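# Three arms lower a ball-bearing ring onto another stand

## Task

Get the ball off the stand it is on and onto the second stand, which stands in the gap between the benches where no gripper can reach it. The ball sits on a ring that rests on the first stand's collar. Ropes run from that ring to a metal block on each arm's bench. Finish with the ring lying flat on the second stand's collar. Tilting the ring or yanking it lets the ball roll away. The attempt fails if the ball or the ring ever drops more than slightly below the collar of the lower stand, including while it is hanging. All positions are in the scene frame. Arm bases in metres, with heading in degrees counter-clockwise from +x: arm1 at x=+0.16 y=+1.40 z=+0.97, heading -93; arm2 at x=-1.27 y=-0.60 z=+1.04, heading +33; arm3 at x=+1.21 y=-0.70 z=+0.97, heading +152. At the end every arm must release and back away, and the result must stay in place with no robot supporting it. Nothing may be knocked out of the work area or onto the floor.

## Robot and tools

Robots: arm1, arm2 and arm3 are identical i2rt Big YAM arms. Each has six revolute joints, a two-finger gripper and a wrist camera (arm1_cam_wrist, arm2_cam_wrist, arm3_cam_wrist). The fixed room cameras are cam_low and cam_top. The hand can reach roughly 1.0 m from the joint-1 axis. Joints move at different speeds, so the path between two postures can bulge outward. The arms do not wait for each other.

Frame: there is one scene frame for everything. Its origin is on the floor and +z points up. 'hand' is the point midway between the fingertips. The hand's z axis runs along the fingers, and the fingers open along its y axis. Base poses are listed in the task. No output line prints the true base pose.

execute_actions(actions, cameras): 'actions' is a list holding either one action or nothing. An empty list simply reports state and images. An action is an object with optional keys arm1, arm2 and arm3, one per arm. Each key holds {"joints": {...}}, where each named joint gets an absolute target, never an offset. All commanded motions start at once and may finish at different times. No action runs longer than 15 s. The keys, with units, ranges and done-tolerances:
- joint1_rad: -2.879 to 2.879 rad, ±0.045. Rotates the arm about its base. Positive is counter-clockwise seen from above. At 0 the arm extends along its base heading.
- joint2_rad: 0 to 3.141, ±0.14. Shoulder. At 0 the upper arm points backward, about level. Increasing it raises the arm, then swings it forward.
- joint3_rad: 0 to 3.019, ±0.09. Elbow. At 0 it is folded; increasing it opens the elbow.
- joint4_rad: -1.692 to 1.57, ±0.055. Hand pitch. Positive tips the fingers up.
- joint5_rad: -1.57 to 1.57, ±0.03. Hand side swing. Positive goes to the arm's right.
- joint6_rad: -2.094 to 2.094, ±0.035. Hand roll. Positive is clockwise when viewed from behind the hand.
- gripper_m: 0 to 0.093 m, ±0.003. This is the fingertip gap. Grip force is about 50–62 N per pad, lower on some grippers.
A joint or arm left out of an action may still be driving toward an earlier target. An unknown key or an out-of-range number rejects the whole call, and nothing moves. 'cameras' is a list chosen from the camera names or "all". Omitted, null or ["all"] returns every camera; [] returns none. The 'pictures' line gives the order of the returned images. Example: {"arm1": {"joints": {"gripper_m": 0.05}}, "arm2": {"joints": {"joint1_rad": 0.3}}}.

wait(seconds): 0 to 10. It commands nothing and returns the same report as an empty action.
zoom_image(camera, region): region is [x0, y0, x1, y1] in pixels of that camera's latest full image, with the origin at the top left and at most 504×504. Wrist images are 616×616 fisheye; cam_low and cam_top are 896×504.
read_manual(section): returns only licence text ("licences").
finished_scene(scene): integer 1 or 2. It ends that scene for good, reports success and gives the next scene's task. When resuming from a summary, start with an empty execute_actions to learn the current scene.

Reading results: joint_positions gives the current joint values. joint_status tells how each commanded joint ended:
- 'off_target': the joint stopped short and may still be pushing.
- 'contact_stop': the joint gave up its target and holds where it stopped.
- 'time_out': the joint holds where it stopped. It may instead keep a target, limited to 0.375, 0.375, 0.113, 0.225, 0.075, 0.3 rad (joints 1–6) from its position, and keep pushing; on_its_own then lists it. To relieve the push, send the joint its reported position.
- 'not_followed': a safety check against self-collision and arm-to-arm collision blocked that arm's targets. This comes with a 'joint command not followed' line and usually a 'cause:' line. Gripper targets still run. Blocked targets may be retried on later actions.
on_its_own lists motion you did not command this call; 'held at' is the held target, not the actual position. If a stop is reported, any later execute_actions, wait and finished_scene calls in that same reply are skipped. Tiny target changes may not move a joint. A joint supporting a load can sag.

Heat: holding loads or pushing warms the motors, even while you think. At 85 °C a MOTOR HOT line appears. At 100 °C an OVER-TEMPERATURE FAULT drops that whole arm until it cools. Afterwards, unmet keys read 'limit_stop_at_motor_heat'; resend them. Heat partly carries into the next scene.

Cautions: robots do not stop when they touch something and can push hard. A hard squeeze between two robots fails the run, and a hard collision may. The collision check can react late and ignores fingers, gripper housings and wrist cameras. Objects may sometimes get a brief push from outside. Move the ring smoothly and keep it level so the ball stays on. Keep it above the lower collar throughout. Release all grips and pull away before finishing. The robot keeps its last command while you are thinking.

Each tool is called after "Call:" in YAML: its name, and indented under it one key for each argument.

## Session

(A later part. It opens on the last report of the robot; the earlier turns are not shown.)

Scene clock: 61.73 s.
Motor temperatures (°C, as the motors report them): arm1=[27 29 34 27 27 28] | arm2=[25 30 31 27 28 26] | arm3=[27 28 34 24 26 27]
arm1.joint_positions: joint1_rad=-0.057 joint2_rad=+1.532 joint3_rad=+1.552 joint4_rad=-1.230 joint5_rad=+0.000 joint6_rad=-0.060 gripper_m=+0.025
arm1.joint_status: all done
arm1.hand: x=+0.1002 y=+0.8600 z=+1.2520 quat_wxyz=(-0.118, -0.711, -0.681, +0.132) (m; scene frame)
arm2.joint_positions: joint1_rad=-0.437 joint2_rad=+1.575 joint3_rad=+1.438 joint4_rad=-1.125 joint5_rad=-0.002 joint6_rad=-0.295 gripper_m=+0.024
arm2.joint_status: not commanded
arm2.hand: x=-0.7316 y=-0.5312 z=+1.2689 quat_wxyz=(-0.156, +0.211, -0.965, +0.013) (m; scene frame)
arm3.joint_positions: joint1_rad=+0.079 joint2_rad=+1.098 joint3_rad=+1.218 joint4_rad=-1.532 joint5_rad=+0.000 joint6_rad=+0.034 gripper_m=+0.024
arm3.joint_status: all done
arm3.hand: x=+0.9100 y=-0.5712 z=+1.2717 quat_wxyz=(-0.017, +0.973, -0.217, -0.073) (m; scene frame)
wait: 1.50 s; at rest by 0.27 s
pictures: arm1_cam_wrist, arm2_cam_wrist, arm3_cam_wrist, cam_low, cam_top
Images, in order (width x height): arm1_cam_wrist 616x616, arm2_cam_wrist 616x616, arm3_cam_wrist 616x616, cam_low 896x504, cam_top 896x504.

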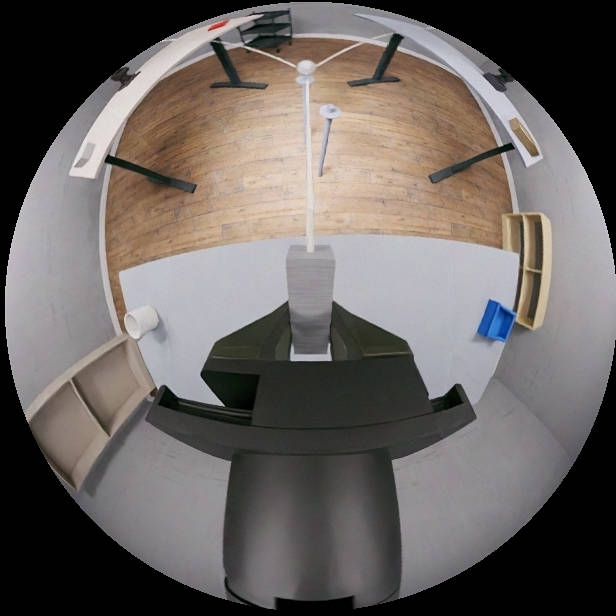

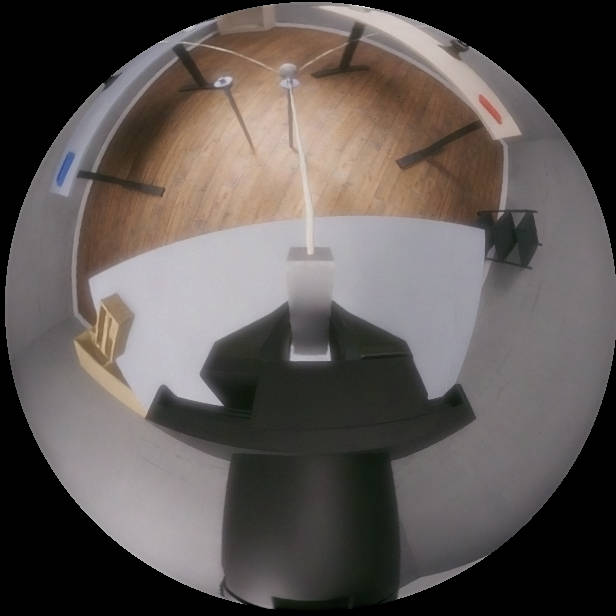

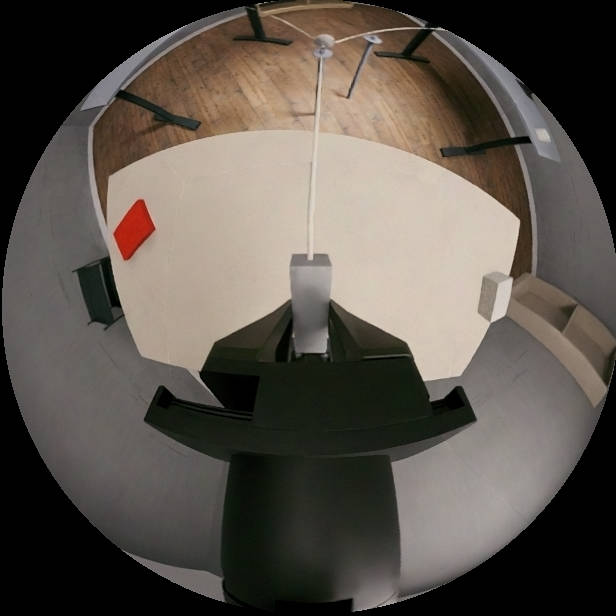

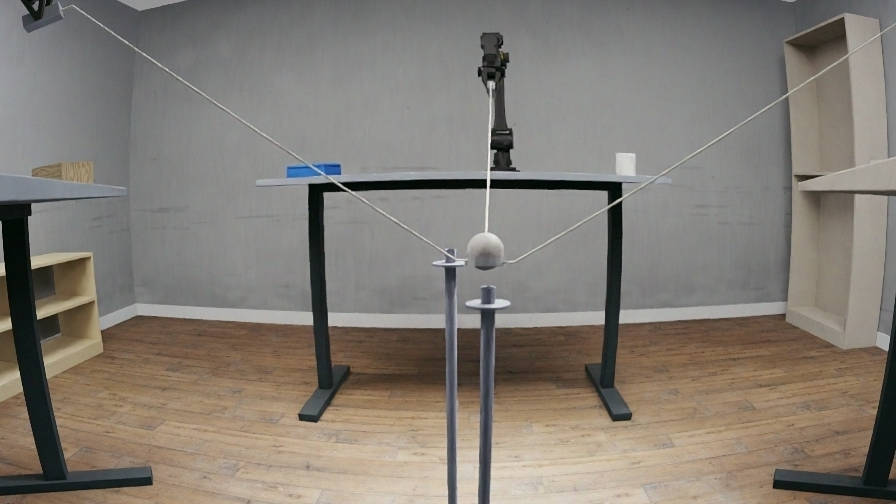

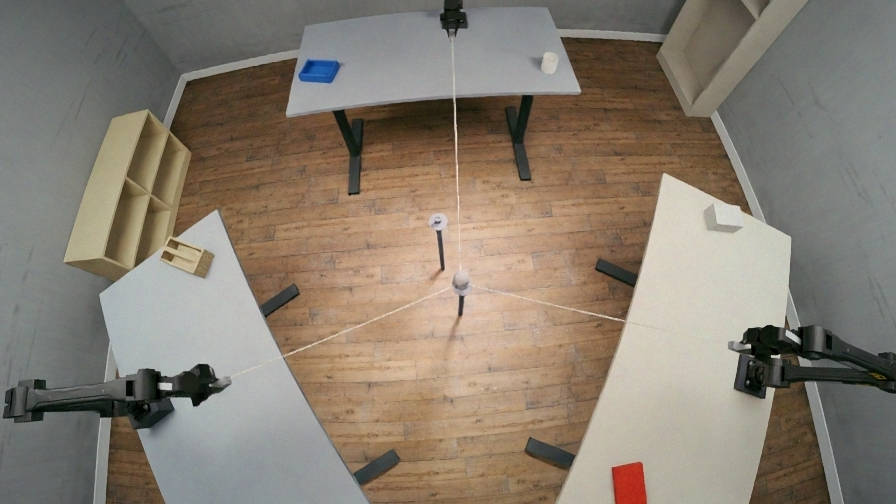

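Call:
execute_actions:
  actions:
    - {"arm1":{"joints":{"joint3_rad":1.502,"joint4_rad":-1.127}},"arm2":{"joints":{"joint3_rad":1.378,"joint4_rad":-1.03}},"arm3":{"joints":{"joint3_rad":1.168,"joint4_rad":-1.505}}}
  cameras: []

Call:
wait:
  seconds: 1.5

Call:
zoom_image:
  camera: "arm2_cam_wrist"
  region: [240, 40, 340, 140]

Call:
zoom_image:
  camera: "arm3_cam_wrist"
  region: [270, 0, 370, 100]

Scene clock: 64.50 s.
Motor temperatures (°C, as the motors report them): arm1=[27 29 33 27 27 28] | arm2=[25 30 31 27 28 26] | arm3=[27 28 34 24 26 27]
arm1.joint_positions: joint1_rad=-0.057 joint2_rad=+1.531 joint3_rad=+1.496 joint4_rad=-1.137 joint5_rad=+0.000 joint6_rad=-0.060 gripper_m=+0.025
arm1.joint_status: all done
arm1.hand: x=+0.0995 y=+0.8518 z=+1.2344 quat_wxyz=(-0.130, -0.708, -0.678, +0.147) (m; scene frame)
arm2.joint_positions: joint1_rad=-0.437 joint2_rad=+1.573 joint3_rad=+1.381 joint4_rad=-1.045 joint5_rad=-0.002 joint6_rad=-0.295 gripper_m=+0.024
arm2.joint_status: all done
arm2.hand: x=-0.7299 y=-0.5310 z=+1.2501 quat_wxyz=(-0.168, +0.211, -0.963, +0.014) (m; scene frame)
arm3.joint_positions: joint1_rad=+0.079 joint2_rad=+1.098 joint3_rad=+1.162 joint4_rad=-1.511 joint5_rad=+0.000 joint6_rad=+0.034 gripper_m=+0.024
arm3.joint_status: all done
arm3.hand: x=+0.9165 y=-0.5738 z=+1.2490 quat_wxyz=(-0.014, +0.975, -0.217, -0.055) (m; scene frame)
pictures: none
No camera images: the call's "cameras" was empty. Leave "cameras" out to get every camera's image.

Scene clock: 66.00 s.
Motor temperatures (°C, as the motors report them): arm1=[27 29 33 27 27 28] | arm2=[25 30 31 27 28 26] | arm3=[27 28 34 24 26 27]
arm1.joint_positions: joint1_rad=-0.057 joint2_rad=+1.531 joint3_rad=+1.496 joint4_rad=-1.137 joint5_rad=+0.000 joint6_rad=-0.060 gripper_m=+0.025
arm1.joint_status: all done
arm1.hand: x=+0.0995 y=+0.8518 z=+1.2344 quat_wxyz=(-0.130, -0.708, -0.678, +0.147) (m; scene frame)
arm2.joint_positions: joint1_rad=-0.437 joint2_rad=+1.573 joint3_rad=+1.381 joint4_rad=-1.045 joint5_rad=-0.002 joint6_rad=-0.295 gripper_m=+0.024
arm2.joint_status: all done
arm2.hand: x=-0.7299 y=-0.5310 z=+1.2501 quat_wxyz=(-0.168, +0.211, -0.963, +0.014) (m; scene frame)
arm3.joint_positions: joint1_rad=+0.079 joint2_rad=+1.098 joint3_rad=+1.162 joint4_rad=-1.511 joint5_rad=+0.000 joint6_rad=+0.034 gripper_m=+0.024
arm3.joint_status: all done
arm3.hand: x=+0.9165 y=-0.5738 z=+1.2490 quat_wxyz=(-0.014, +0.975, -0.217, -0.055) (m; scene frame)
wait: 1.50 s; at rest by 0.27 s
pictures: arm1_cam_wrist, arm2_cam_wrist, arm3_cam_wrist, cam_low, cam_top
Images, in order (width x height): arm1_cam_wrist 616x616, arm2_cam_wrist 616x616, arm3_cam_wrist 616x616, cam_low 896x504, cam_top 896x504.

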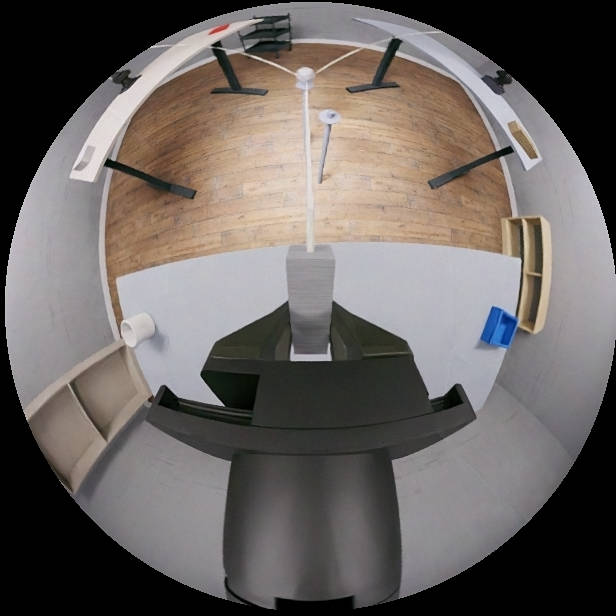

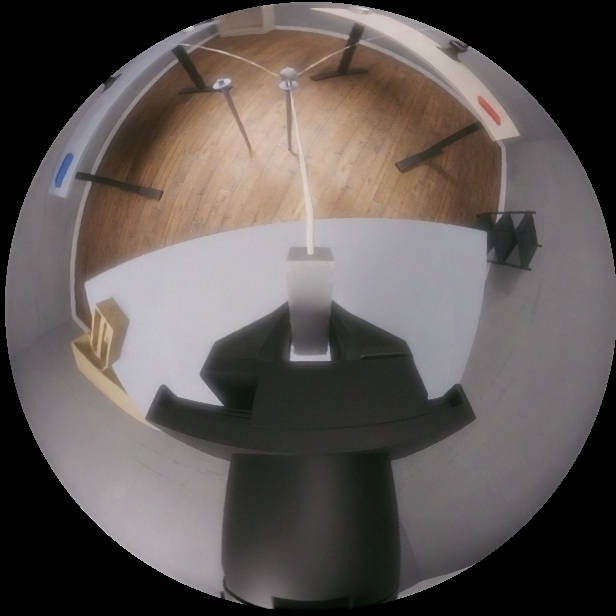

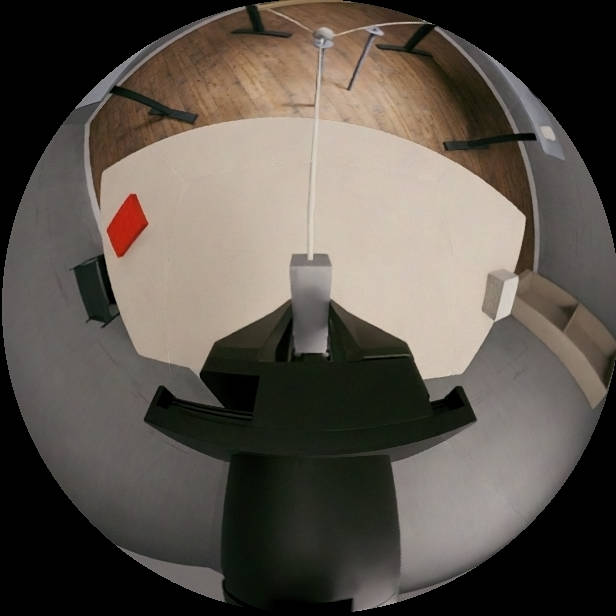

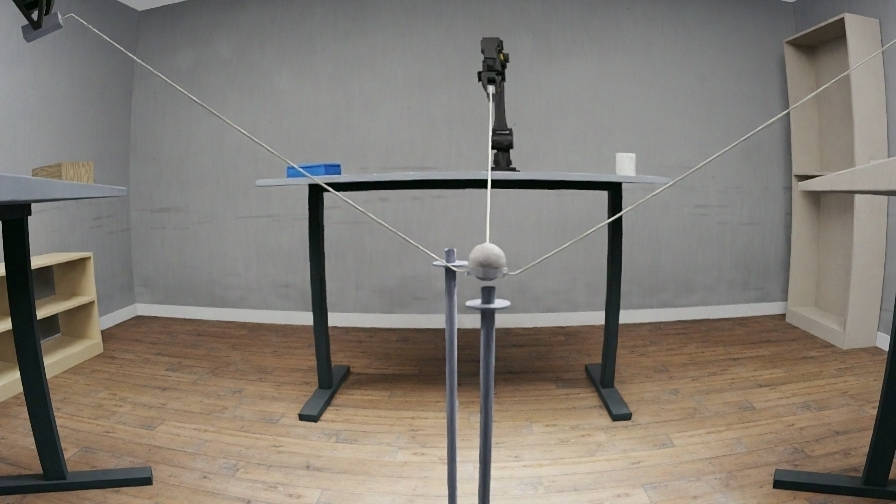

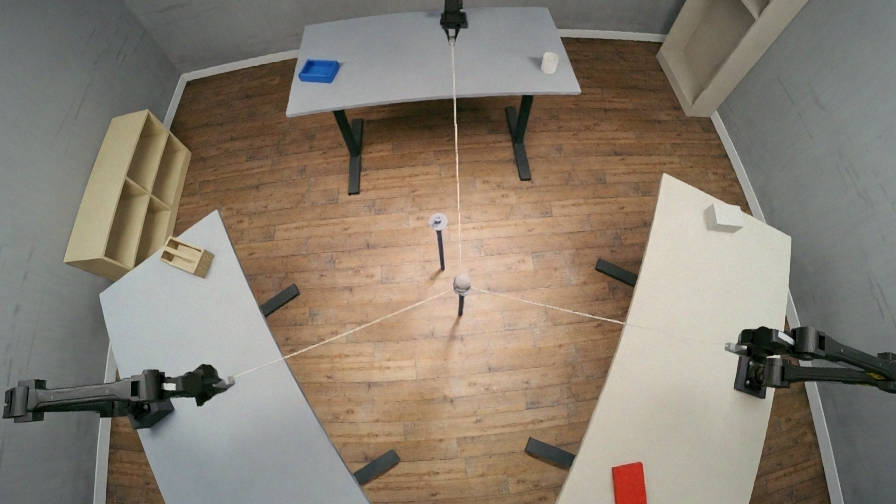

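Region (240, 40, 340, 140) of arm2_cam_wrist's 616x616 image, scaled by 5.040, with more detail than that image has.

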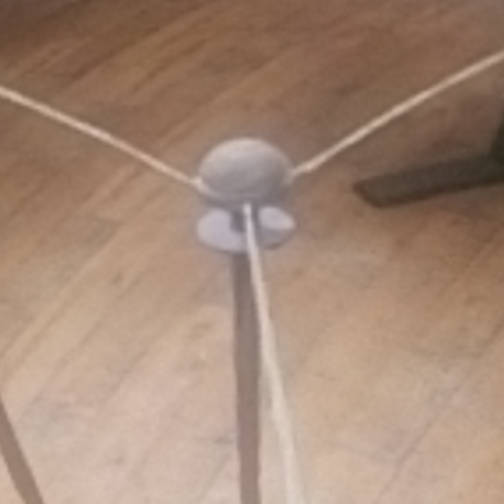

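Region (270, 0, 370, 100) of arm3_cam_wrist's 616x616 image, scaled by 5.040, with more detail than that image has.

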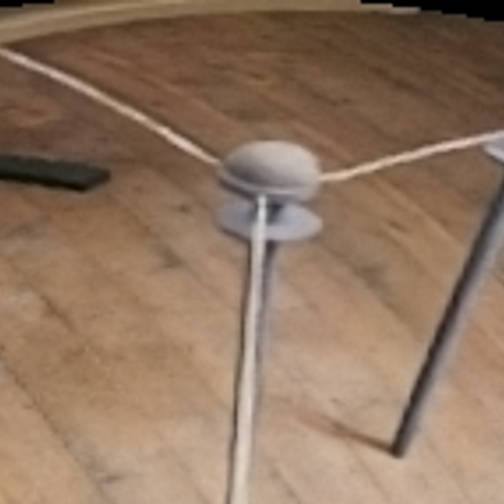

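Aligned. Lower.

Call:
execute_actions:
  actions:
    - {"arm1":{"joints":{"joint3_rad":1.442,"joint4_rad":-1.062}},"arm2":{"joints":{"joint3_rad":1.313,"joint4_rad":-0.938}},"arm3":{"joints":{"joint3_rad":1.108,"joint4_rad":-1.45}}}
  cameras: ["cam_low"]

Call:
execute_actions:
  actions:
    - {"arm1":{"joints":{"joint3_rad":1.362,"joint4_rad":-0.962}},"arm2":{"joints":{"joint3_rad":1.225,"joint4_rad":-0.805}},"arm3":{"joints":{"joint3_rad":1.028,"joint4_rad":-1.365}}}
  cameras: ["cam_low","cam_top"]

Scene clock: 68.63 s.
Motor temperatures (°C, as the motors report them): arm1=[27 29 33 27 27 28] | arm2=[25 30 31 27 28 26] | arm3=[27 28 34 24 26 27]
arm1.joint_positions: joint1_rad=-0.057 joint2_rad=+1.531 joint3_rad=+1.437 joint4_rad=-1.074 joint5_rad=+0.000 joint6_rad=-0.060 gripper_m=+0.025
arm1.joint_status: all done
arm1.hand: x=+0.0998 y=+0.8527 z=+1.2122 quat_wxyz=(-0.131, -0.708, -0.678, +0.148) (m; scene frame)
arm2.joint_positions: joint1_rad=-0.437 joint2_rad=+1.572 joint3_rad=+1.316 joint4_rad=-0.956 joint5_rad=-0.002 joint6_rad=-0.295 gripper_m=+0.024
arm2.joint_status: all done
arm2.hand: x=-0.7301 y=-0.5310 z=+1.2282 quat_wxyz=(-0.180, +0.210, -0.961, +0.015) (m; scene frame)
arm3.joint_positions: joint1_rad=+0.079 joint2_rad=+1.098 joint3_rad=+1.103 joint4_rad=-1.460 joint5_rad=+0.000 joint6_rad=+0.034 gripper_m=+0.024
arm3.joint_status: all done
arm3.hand: x=+0.9179 y=-0.5742 z=+1.2264 quat_wxyz=(-0.013, +0.975, -0.217, -0.052) (m; scene frame)
pictures: cam_low
Images, in order (width x height): cam_low 896x504.

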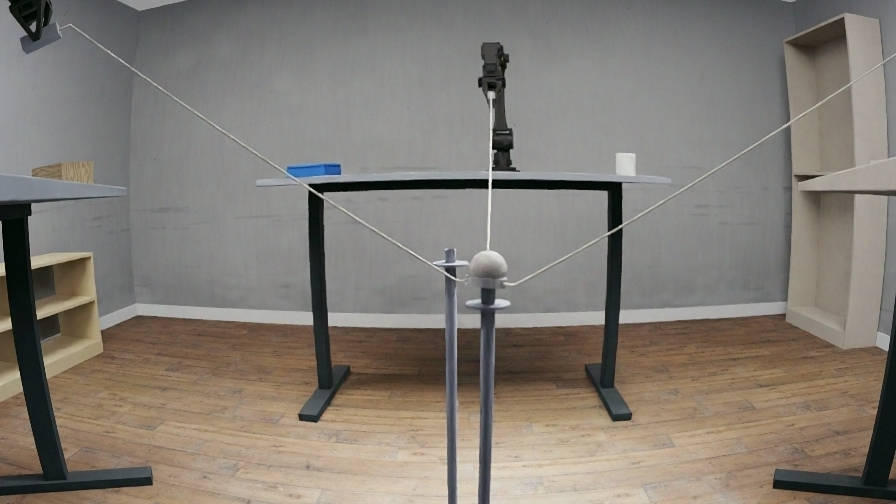

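Scene clock: 69.47 s.
Motor temperatures (°C, as the motors report them): arm1=[27 29 33 27 27 28] | arm2=[25 30 31 27 28 26] | arm3=[27 28 34 24 26 27]
arm1.joint_positions: joint1_rad=-0.057 joint2_rad=+1.528 joint3_rad=+1.355 joint4_rad=-0.975 joint5_rad=+0.000 joint6_rad=-0.060 gripper_m=+0.025
arm1.joint_status: all done
arm1.hand: x=+0.1000 y=+0.8532 z=+1.1843 quat_wxyz=(-0.138, -0.707, -0.677, +0.155) (m; scene frame)
arm2.joint_positions: joint1_rad=-0.438 joint2_rad=+1.569 joint3_rad=+1.225 joint4_rad=-0.825 joint5_rad=-0.002 joint6_rad=-0.295 gripper_m=+0.024
arm2.joint_status: all done
arm2.hand: x=-0.7307 y=-0.5314 z=+1.2007 quat_wxyz=(-0.202, +0.209, -0.957, +0.016) (m; scene frame)
arm3.joint_positions: joint1_rad=+0.079 joint2_rad=+1.097 joint3_rad=+1.022 joint4_rad=-1.376 joint5_rad=+0.000 joint6_rad=+0.034 gripper_m=+0.024
arm3.joint_status: all done
arm3.hand: x=+0.9186 y=-0.5743 z=+1.1957 quat_wxyz=(-0.014, +0.975, -0.217, -0.053) (m; scene frame)
pictures: cam_low, cam_top
Images, in order (width x height): cam_low 896x504, cam_top 896x504.

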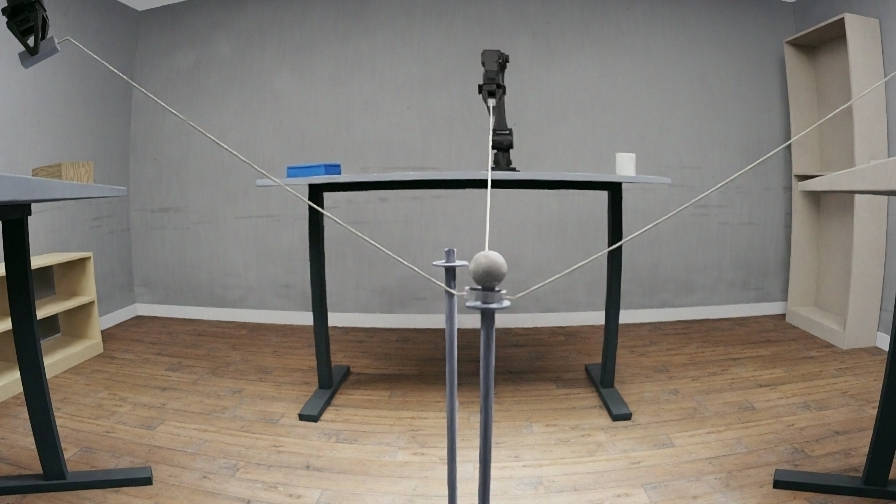

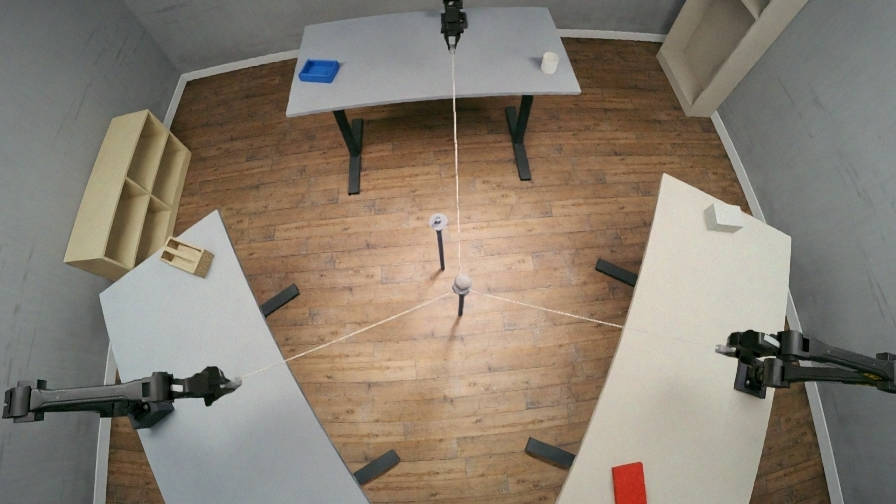

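Call:
execute_actions:
  actions:
    - {"arm1":{"joints":{"joint2_rad":1.65}},"arm2":{"joints":{"joint2_rad":1.7}},"arm3":{"joints":{"joint2_rad":1.3,"joint4_rad":-1.2}}}
  cameras: ["cam_low"]

Call:
execute_actions:
  actions:
    - {"arm1":{"joints":{"joint2_rad":1.96,"joint3_rad":1.51,"joint4_rad":-1.02}},"arm2":{"joints":{"joint1_rad":-0.3,"joint2_rad":2.09,"joint3_rad":1.5,"joint4_rad":-0.9}},"arm3":{"joints":{"joint1_rad":-0.164,"joint2_rad":1.96,"joint3_rad":1.5,"joint4_rad":-1.0,"joint6_rad":-0.2}}}
  cameras: ["cam_low","cam_top"]

Scene clock: 72.53 s.
Motor temperatures (°C, as the motors report them): arm1=[27 30 33 27 27 28] | arm2=[25 30 31 27 28 26] | arm3=[27 28 34 24 26 27]
arm1.joint_positions: joint1_rad=-0.057 joint2_rad=+1.669 joint3_rad=+1.355 joint4_rad=-0.973 joint5_rad=+0.000 joint6_rad=-0.060 gripper_m=+0.025
arm1.joint_status: all done
arm1.hand: x=+0.0999 y=+0.8455 z=+1.1093 quat_wxyz=(-0.093, -0.715, -0.685, +0.103) (m; scene frame)
arm2.joint_positions: joint1_rad=-0.440 joint2_rad=+1.711 joint3_rad=+1.225 joint4_rad=-0.822 joint5_rad=-0.002 joint6_rad=-0.295 gripper_m=+0.024
arm2.joint_status: all done
arm2.hand: x=-0.7313 y=-0.5330 z=+1.1263 quat_wxyz=(-0.133, +0.210, -0.968, +0.011) (m; scene frame)
arm3.joint_positions: joint1_rad=+0.079 joint2_rad=+1.312 joint3_rad=+1.020 joint4_rad=-1.212 joint5_rad=+0.000 joint6_rad=+0.034 gripper_m=+0.024
arm3.joint_status: all done
arm3.hand: x=+0.8705 y=-0.5531 z=+1.1286 quat_wxyz=(-0.009, +0.976, -0.217, -0.028) (m; scene frame)
pictures: cam_low
Images, in order (width x height): cam_low 896x504.

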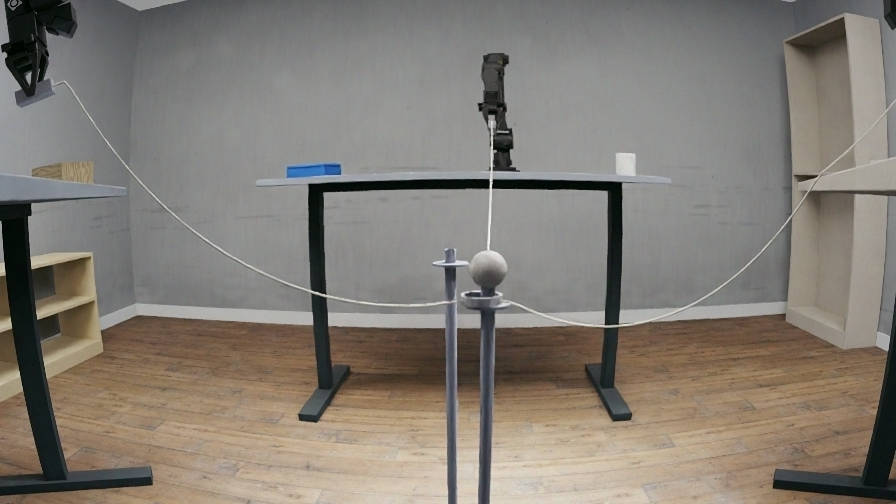

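Scene clock: 74.10 s.
Motor temperatures (°C, as the motors report them): arm1=[27 30 33 27 27 28] | arm2=[25 30 31 27 28 26] | arm3=[27 28 34 24 26 27]
arm1.joint_positions: joint1_rad=-0.057 joint2_rad=+1.976 joint3_rad=+1.477 joint4_rad=-1.017 joint5_rad=+0.000 joint6_rad=-0.060 gripper_m=+0.025
arm1.joint_status: all done
arm1.hand: x=+0.0986 y=+0.8226 z=+0.9859 quat_wxyz=(-0.019, -0.721, -0.692, +0.016) (m; scene frame)
arm2.joint_positions: joint1_rad=-0.299 joint2_rad=+2.101 joint3_rad=+1.453 joint4_rad=-0.890 joint5_rad=-0.001 joint6_rad=-0.295 gripper_m=+0.024
arm2.joint_status: all done
arm2.hand: x=-0.7066 y=-0.4472 z=+0.9927 quat_wxyz=(-0.019, +0.280, -0.960, +0.001) (m; scene frame)
arm3.joint_positions: joint1_rad=-0.167 joint2_rad=+1.972 joint3_rad=+1.459 joint4_rad=-1.004 joint5_rad=+0.000 joint6_rad=-0.183 gripper_m=+0.024
arm3.joint_status: all done
arm3.hand: x=+0.7548 y=-0.3494 z=+0.9885 quat_wxyz=(-0.014, +0.973, -0.231, -0.019) (m; scene frame)
pictures: cam_low, cam_top
Images, in order (width x height): cam_low 896x504, cam_top 896x504.

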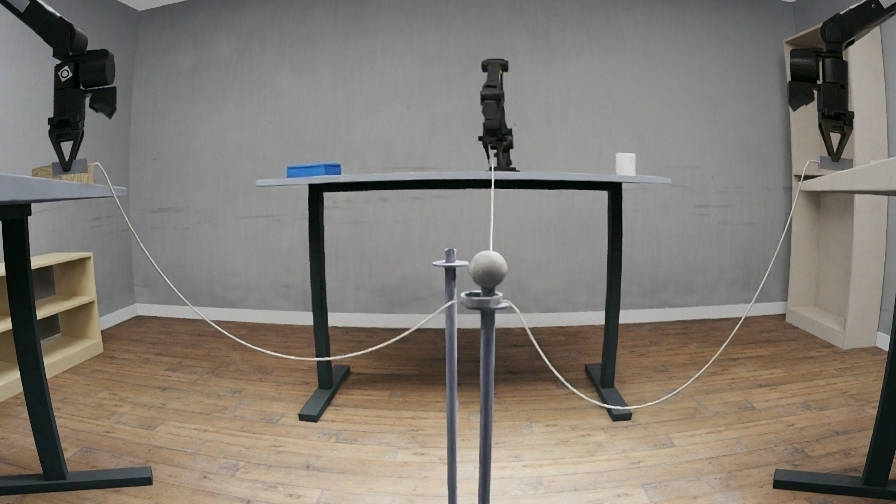

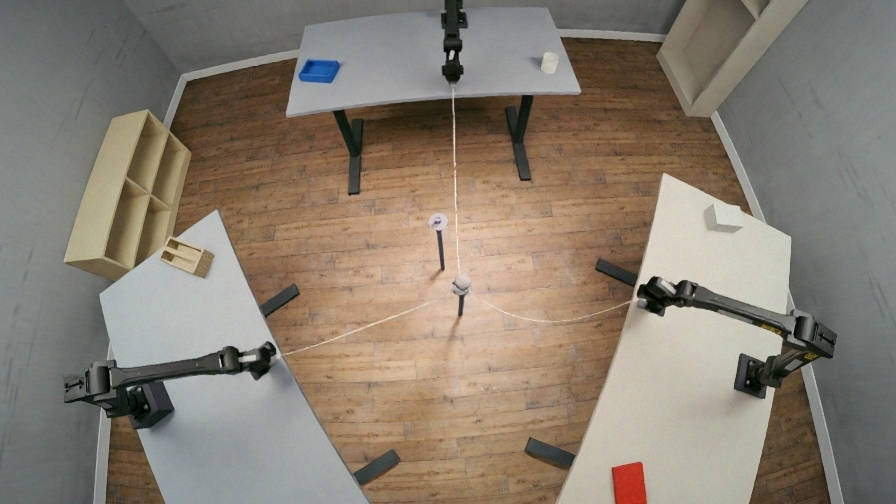

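Call:
execute_actions:
  actions:
    - {"arm1":{"joints":{"joint2_rad":2.025}},"arm2":{"joints":{"joint2_rad":2.15}},"arm3":{"joints":{"joint2_rad":2.02}}}
  cameras: []

Call:
execute_actions:
  actions:
    - {"arm1":{"joints":{"gripper_m":0.08}},"arm2":{"joints":{"gripper_m":0.08}},"arm3":{"joints":{"gripper_m":0.08}}}
  cameras: []

Call:
execute_actions:
  actions:
    - {"arm1":{"joints":{"joint2_rad":1.6}},"arm2":{"joints":{"joint2_rad":1.7}},"arm3":{"joints":{"joint2_rad":1.6}}}
  cameras: ["cam_low","cam_top"]

Scene clock: 76.47 s.
Motor temperatures (°C, as the motors report them): arm1=[27 30 33 27 27 28] | arm2=[25 30 31 27 28 26] | arm3=[27 29 34 24 26 27]
arm1.joint_positions: joint1_rad=-0.057 joint2_rad=+2.015 joint3_rad=+1.477 joint4_rad=-1.018 joint5_rad=+0.000 joint6_rad=-0.060 gripper_m=+0.025
arm1.joint_status: all done
arm1.hand: x=+0.0992 y=+0.8273 z=+0.9641 quat_wxyz=(-0.006, -0.722, -0.692, +0.001) (m; scene frame)
arm2.joint_positions: joint1_rad=-0.299 joint2_rad=+2.140 joint3_rad=+1.455 joint4_rad=-0.891 joint5_rad=+0.000 joint6_rad=-0.295 gripper_m=+0.024
arm2.joint_status: all done
arm2.hand: x=-0.7131 y=-0.4492 z=+0.9715 quat_wxyz=(+0.000, +0.280, -0.960, +0.001) (m; scene frame)
arm3.joint_positions: joint1_rad=-0.167 joint2_rad=+2.004 joint3_rad=+1.460 joint4_rad=-1.004 joint5_rad=+0.000 joint6_rad=-0.183 gripper_m=+0.024
arm3.joint_status: all done
arm3.hand: x=+0.7576 y=-0.3513 z=+0.9711 quat_wxyz=(-0.007, +0.973, -0.231, -0.005) (m; scene frame)
pictures: none
No camera images: the call's "cameras" was empty. Leave "cameras" out to get every camera's image.

Scene clock: 77.13 s.
Motor temperatures (°C, as the motors report them): arm1=[27 30 33 27 27 28] | arm2=[25 30 31 27 28 26] | arm3=[27 29 34 24 26 27]
arm1.joint_positions: joint1_rad=-0.057 joint2_rad=+2.015 joint3_rad=+1.477 joint4_rad=-1.018 joint5_rad=+0.000 joint6_rad=-0.059 gripper_m=+0.080
arm1.joint_status: all done
arm1.hand: x=+0.0992 y=+0.8273 z=+0.9641 quat_wxyz=(-0.006, -0.722, -0.692, +0.001) (m; scene frame)
arm2.joint_positions: joint1_rad=-0.299 joint2_rad=+2.140 joint3_rad=+1.455 joint4_rad=-0.891 joint5_rad=+0.000 joint6_rad=-0.295 gripper_m=+0.080
arm2.joint_status: all done
arm2.hand: x=-0.7131 y=-0.4492 z=+0.9715 quat_wxyz=(+0.000, +0.280, -0.960, +0.001) (m; scene frame)
arm3.joint_positions: joint1_rad=-0.167 joint2_rad=+2.004 joint3_rad=+1.463 joint4_rad=-1.004 joint5_rad=+0.000 joint6_rad=-0.184 gripper_m=+0.080
arm3.joint_status: all done
arm3.hand: x=+0.7567 y=-0.3507 z=+0.9718 quat_wxyz=(-0.008, +0.973, -0.231, -0.006) (m; scene frame)
pictures: none
No camera images: the call's "cameras" was empty. Leave "cameras" out to get every camera's image.

Scene clock: 78.73 s.
Motor temperatures (°C, as the motors report them): arm1=[27 30 33 27 27 28] | arm2=[25 30 31 27 28 26] | arm3=[27 29 35 24 26 27]
arm1.joint_positions: joint1_rad=-0.057 joint2_rad=+1.600 joint3_rad=+1.492 joint4_rad=-1.018 joint5_rad=+0.000 joint6_rad=-0.059 gripper_m=+0.080
arm1.joint_status: all done
arm1.hand: x=+0.0963 y=+0.8178 z=+1.2061 quat_wxyz=(-0.144, -0.705, -0.675, +0.163) (m; scene frame)
arm2.joint_positions: joint1_rad=-0.299 joint2_rad=+1.697 joint3_rad=+1.482 joint4_rad=-0.891 joint5_rad=+0.000 joint6_rad=-0.295 gripper_m=+0.080
arm2.joint_status: all done
arm2.hand: x=-0.6736 y=-0.4374 z=+1.2429 quat_wxyz=(-0.233, +0.273, -0.933, +0.004) (m; scene frame)
arm3.joint_positions: joint1_rad=-0.167 joint2_rad=+1.591 joint3_rad=+1.493 joint4_rad=-1.004 joint5_rad=+0.000 joint6_rad=-0.184 gripper_m=+0.080
arm3.joint_status: all done
arm3.hand: x=+0.7438 y=-0.3437 z=+1.2195 quat_wxyz=(-0.097, +0.947, -0.224, -0.207) (m; scene frame)
pictures: cam_low, cam_top
Images, in order (width x height): cam_low 896x504, cam_top 896x504.

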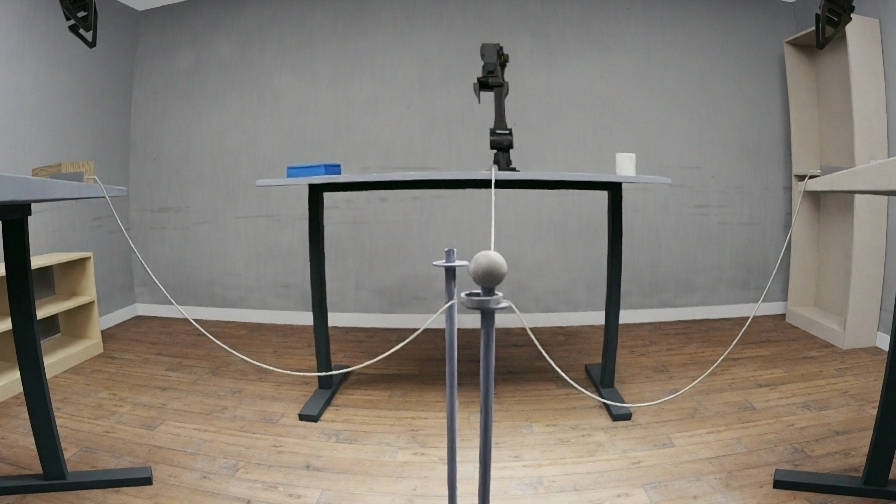

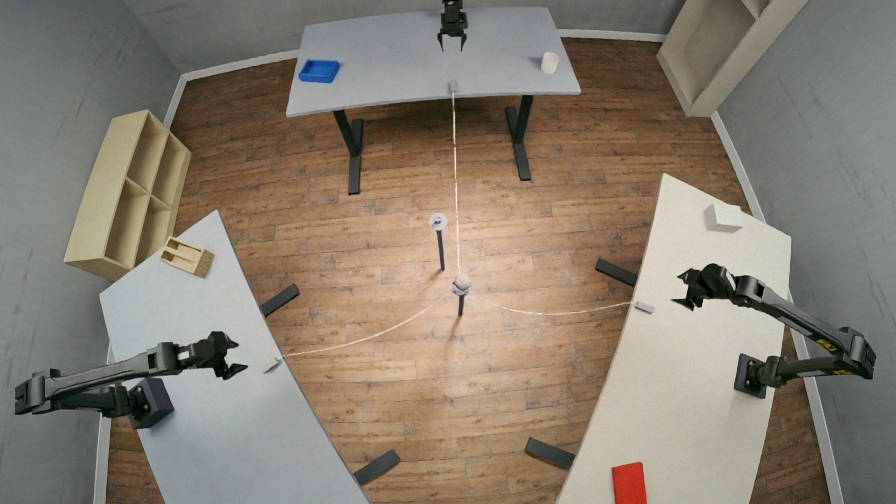

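Call:
finished_scene:
  scene: 1

The scene is finished: the task was done.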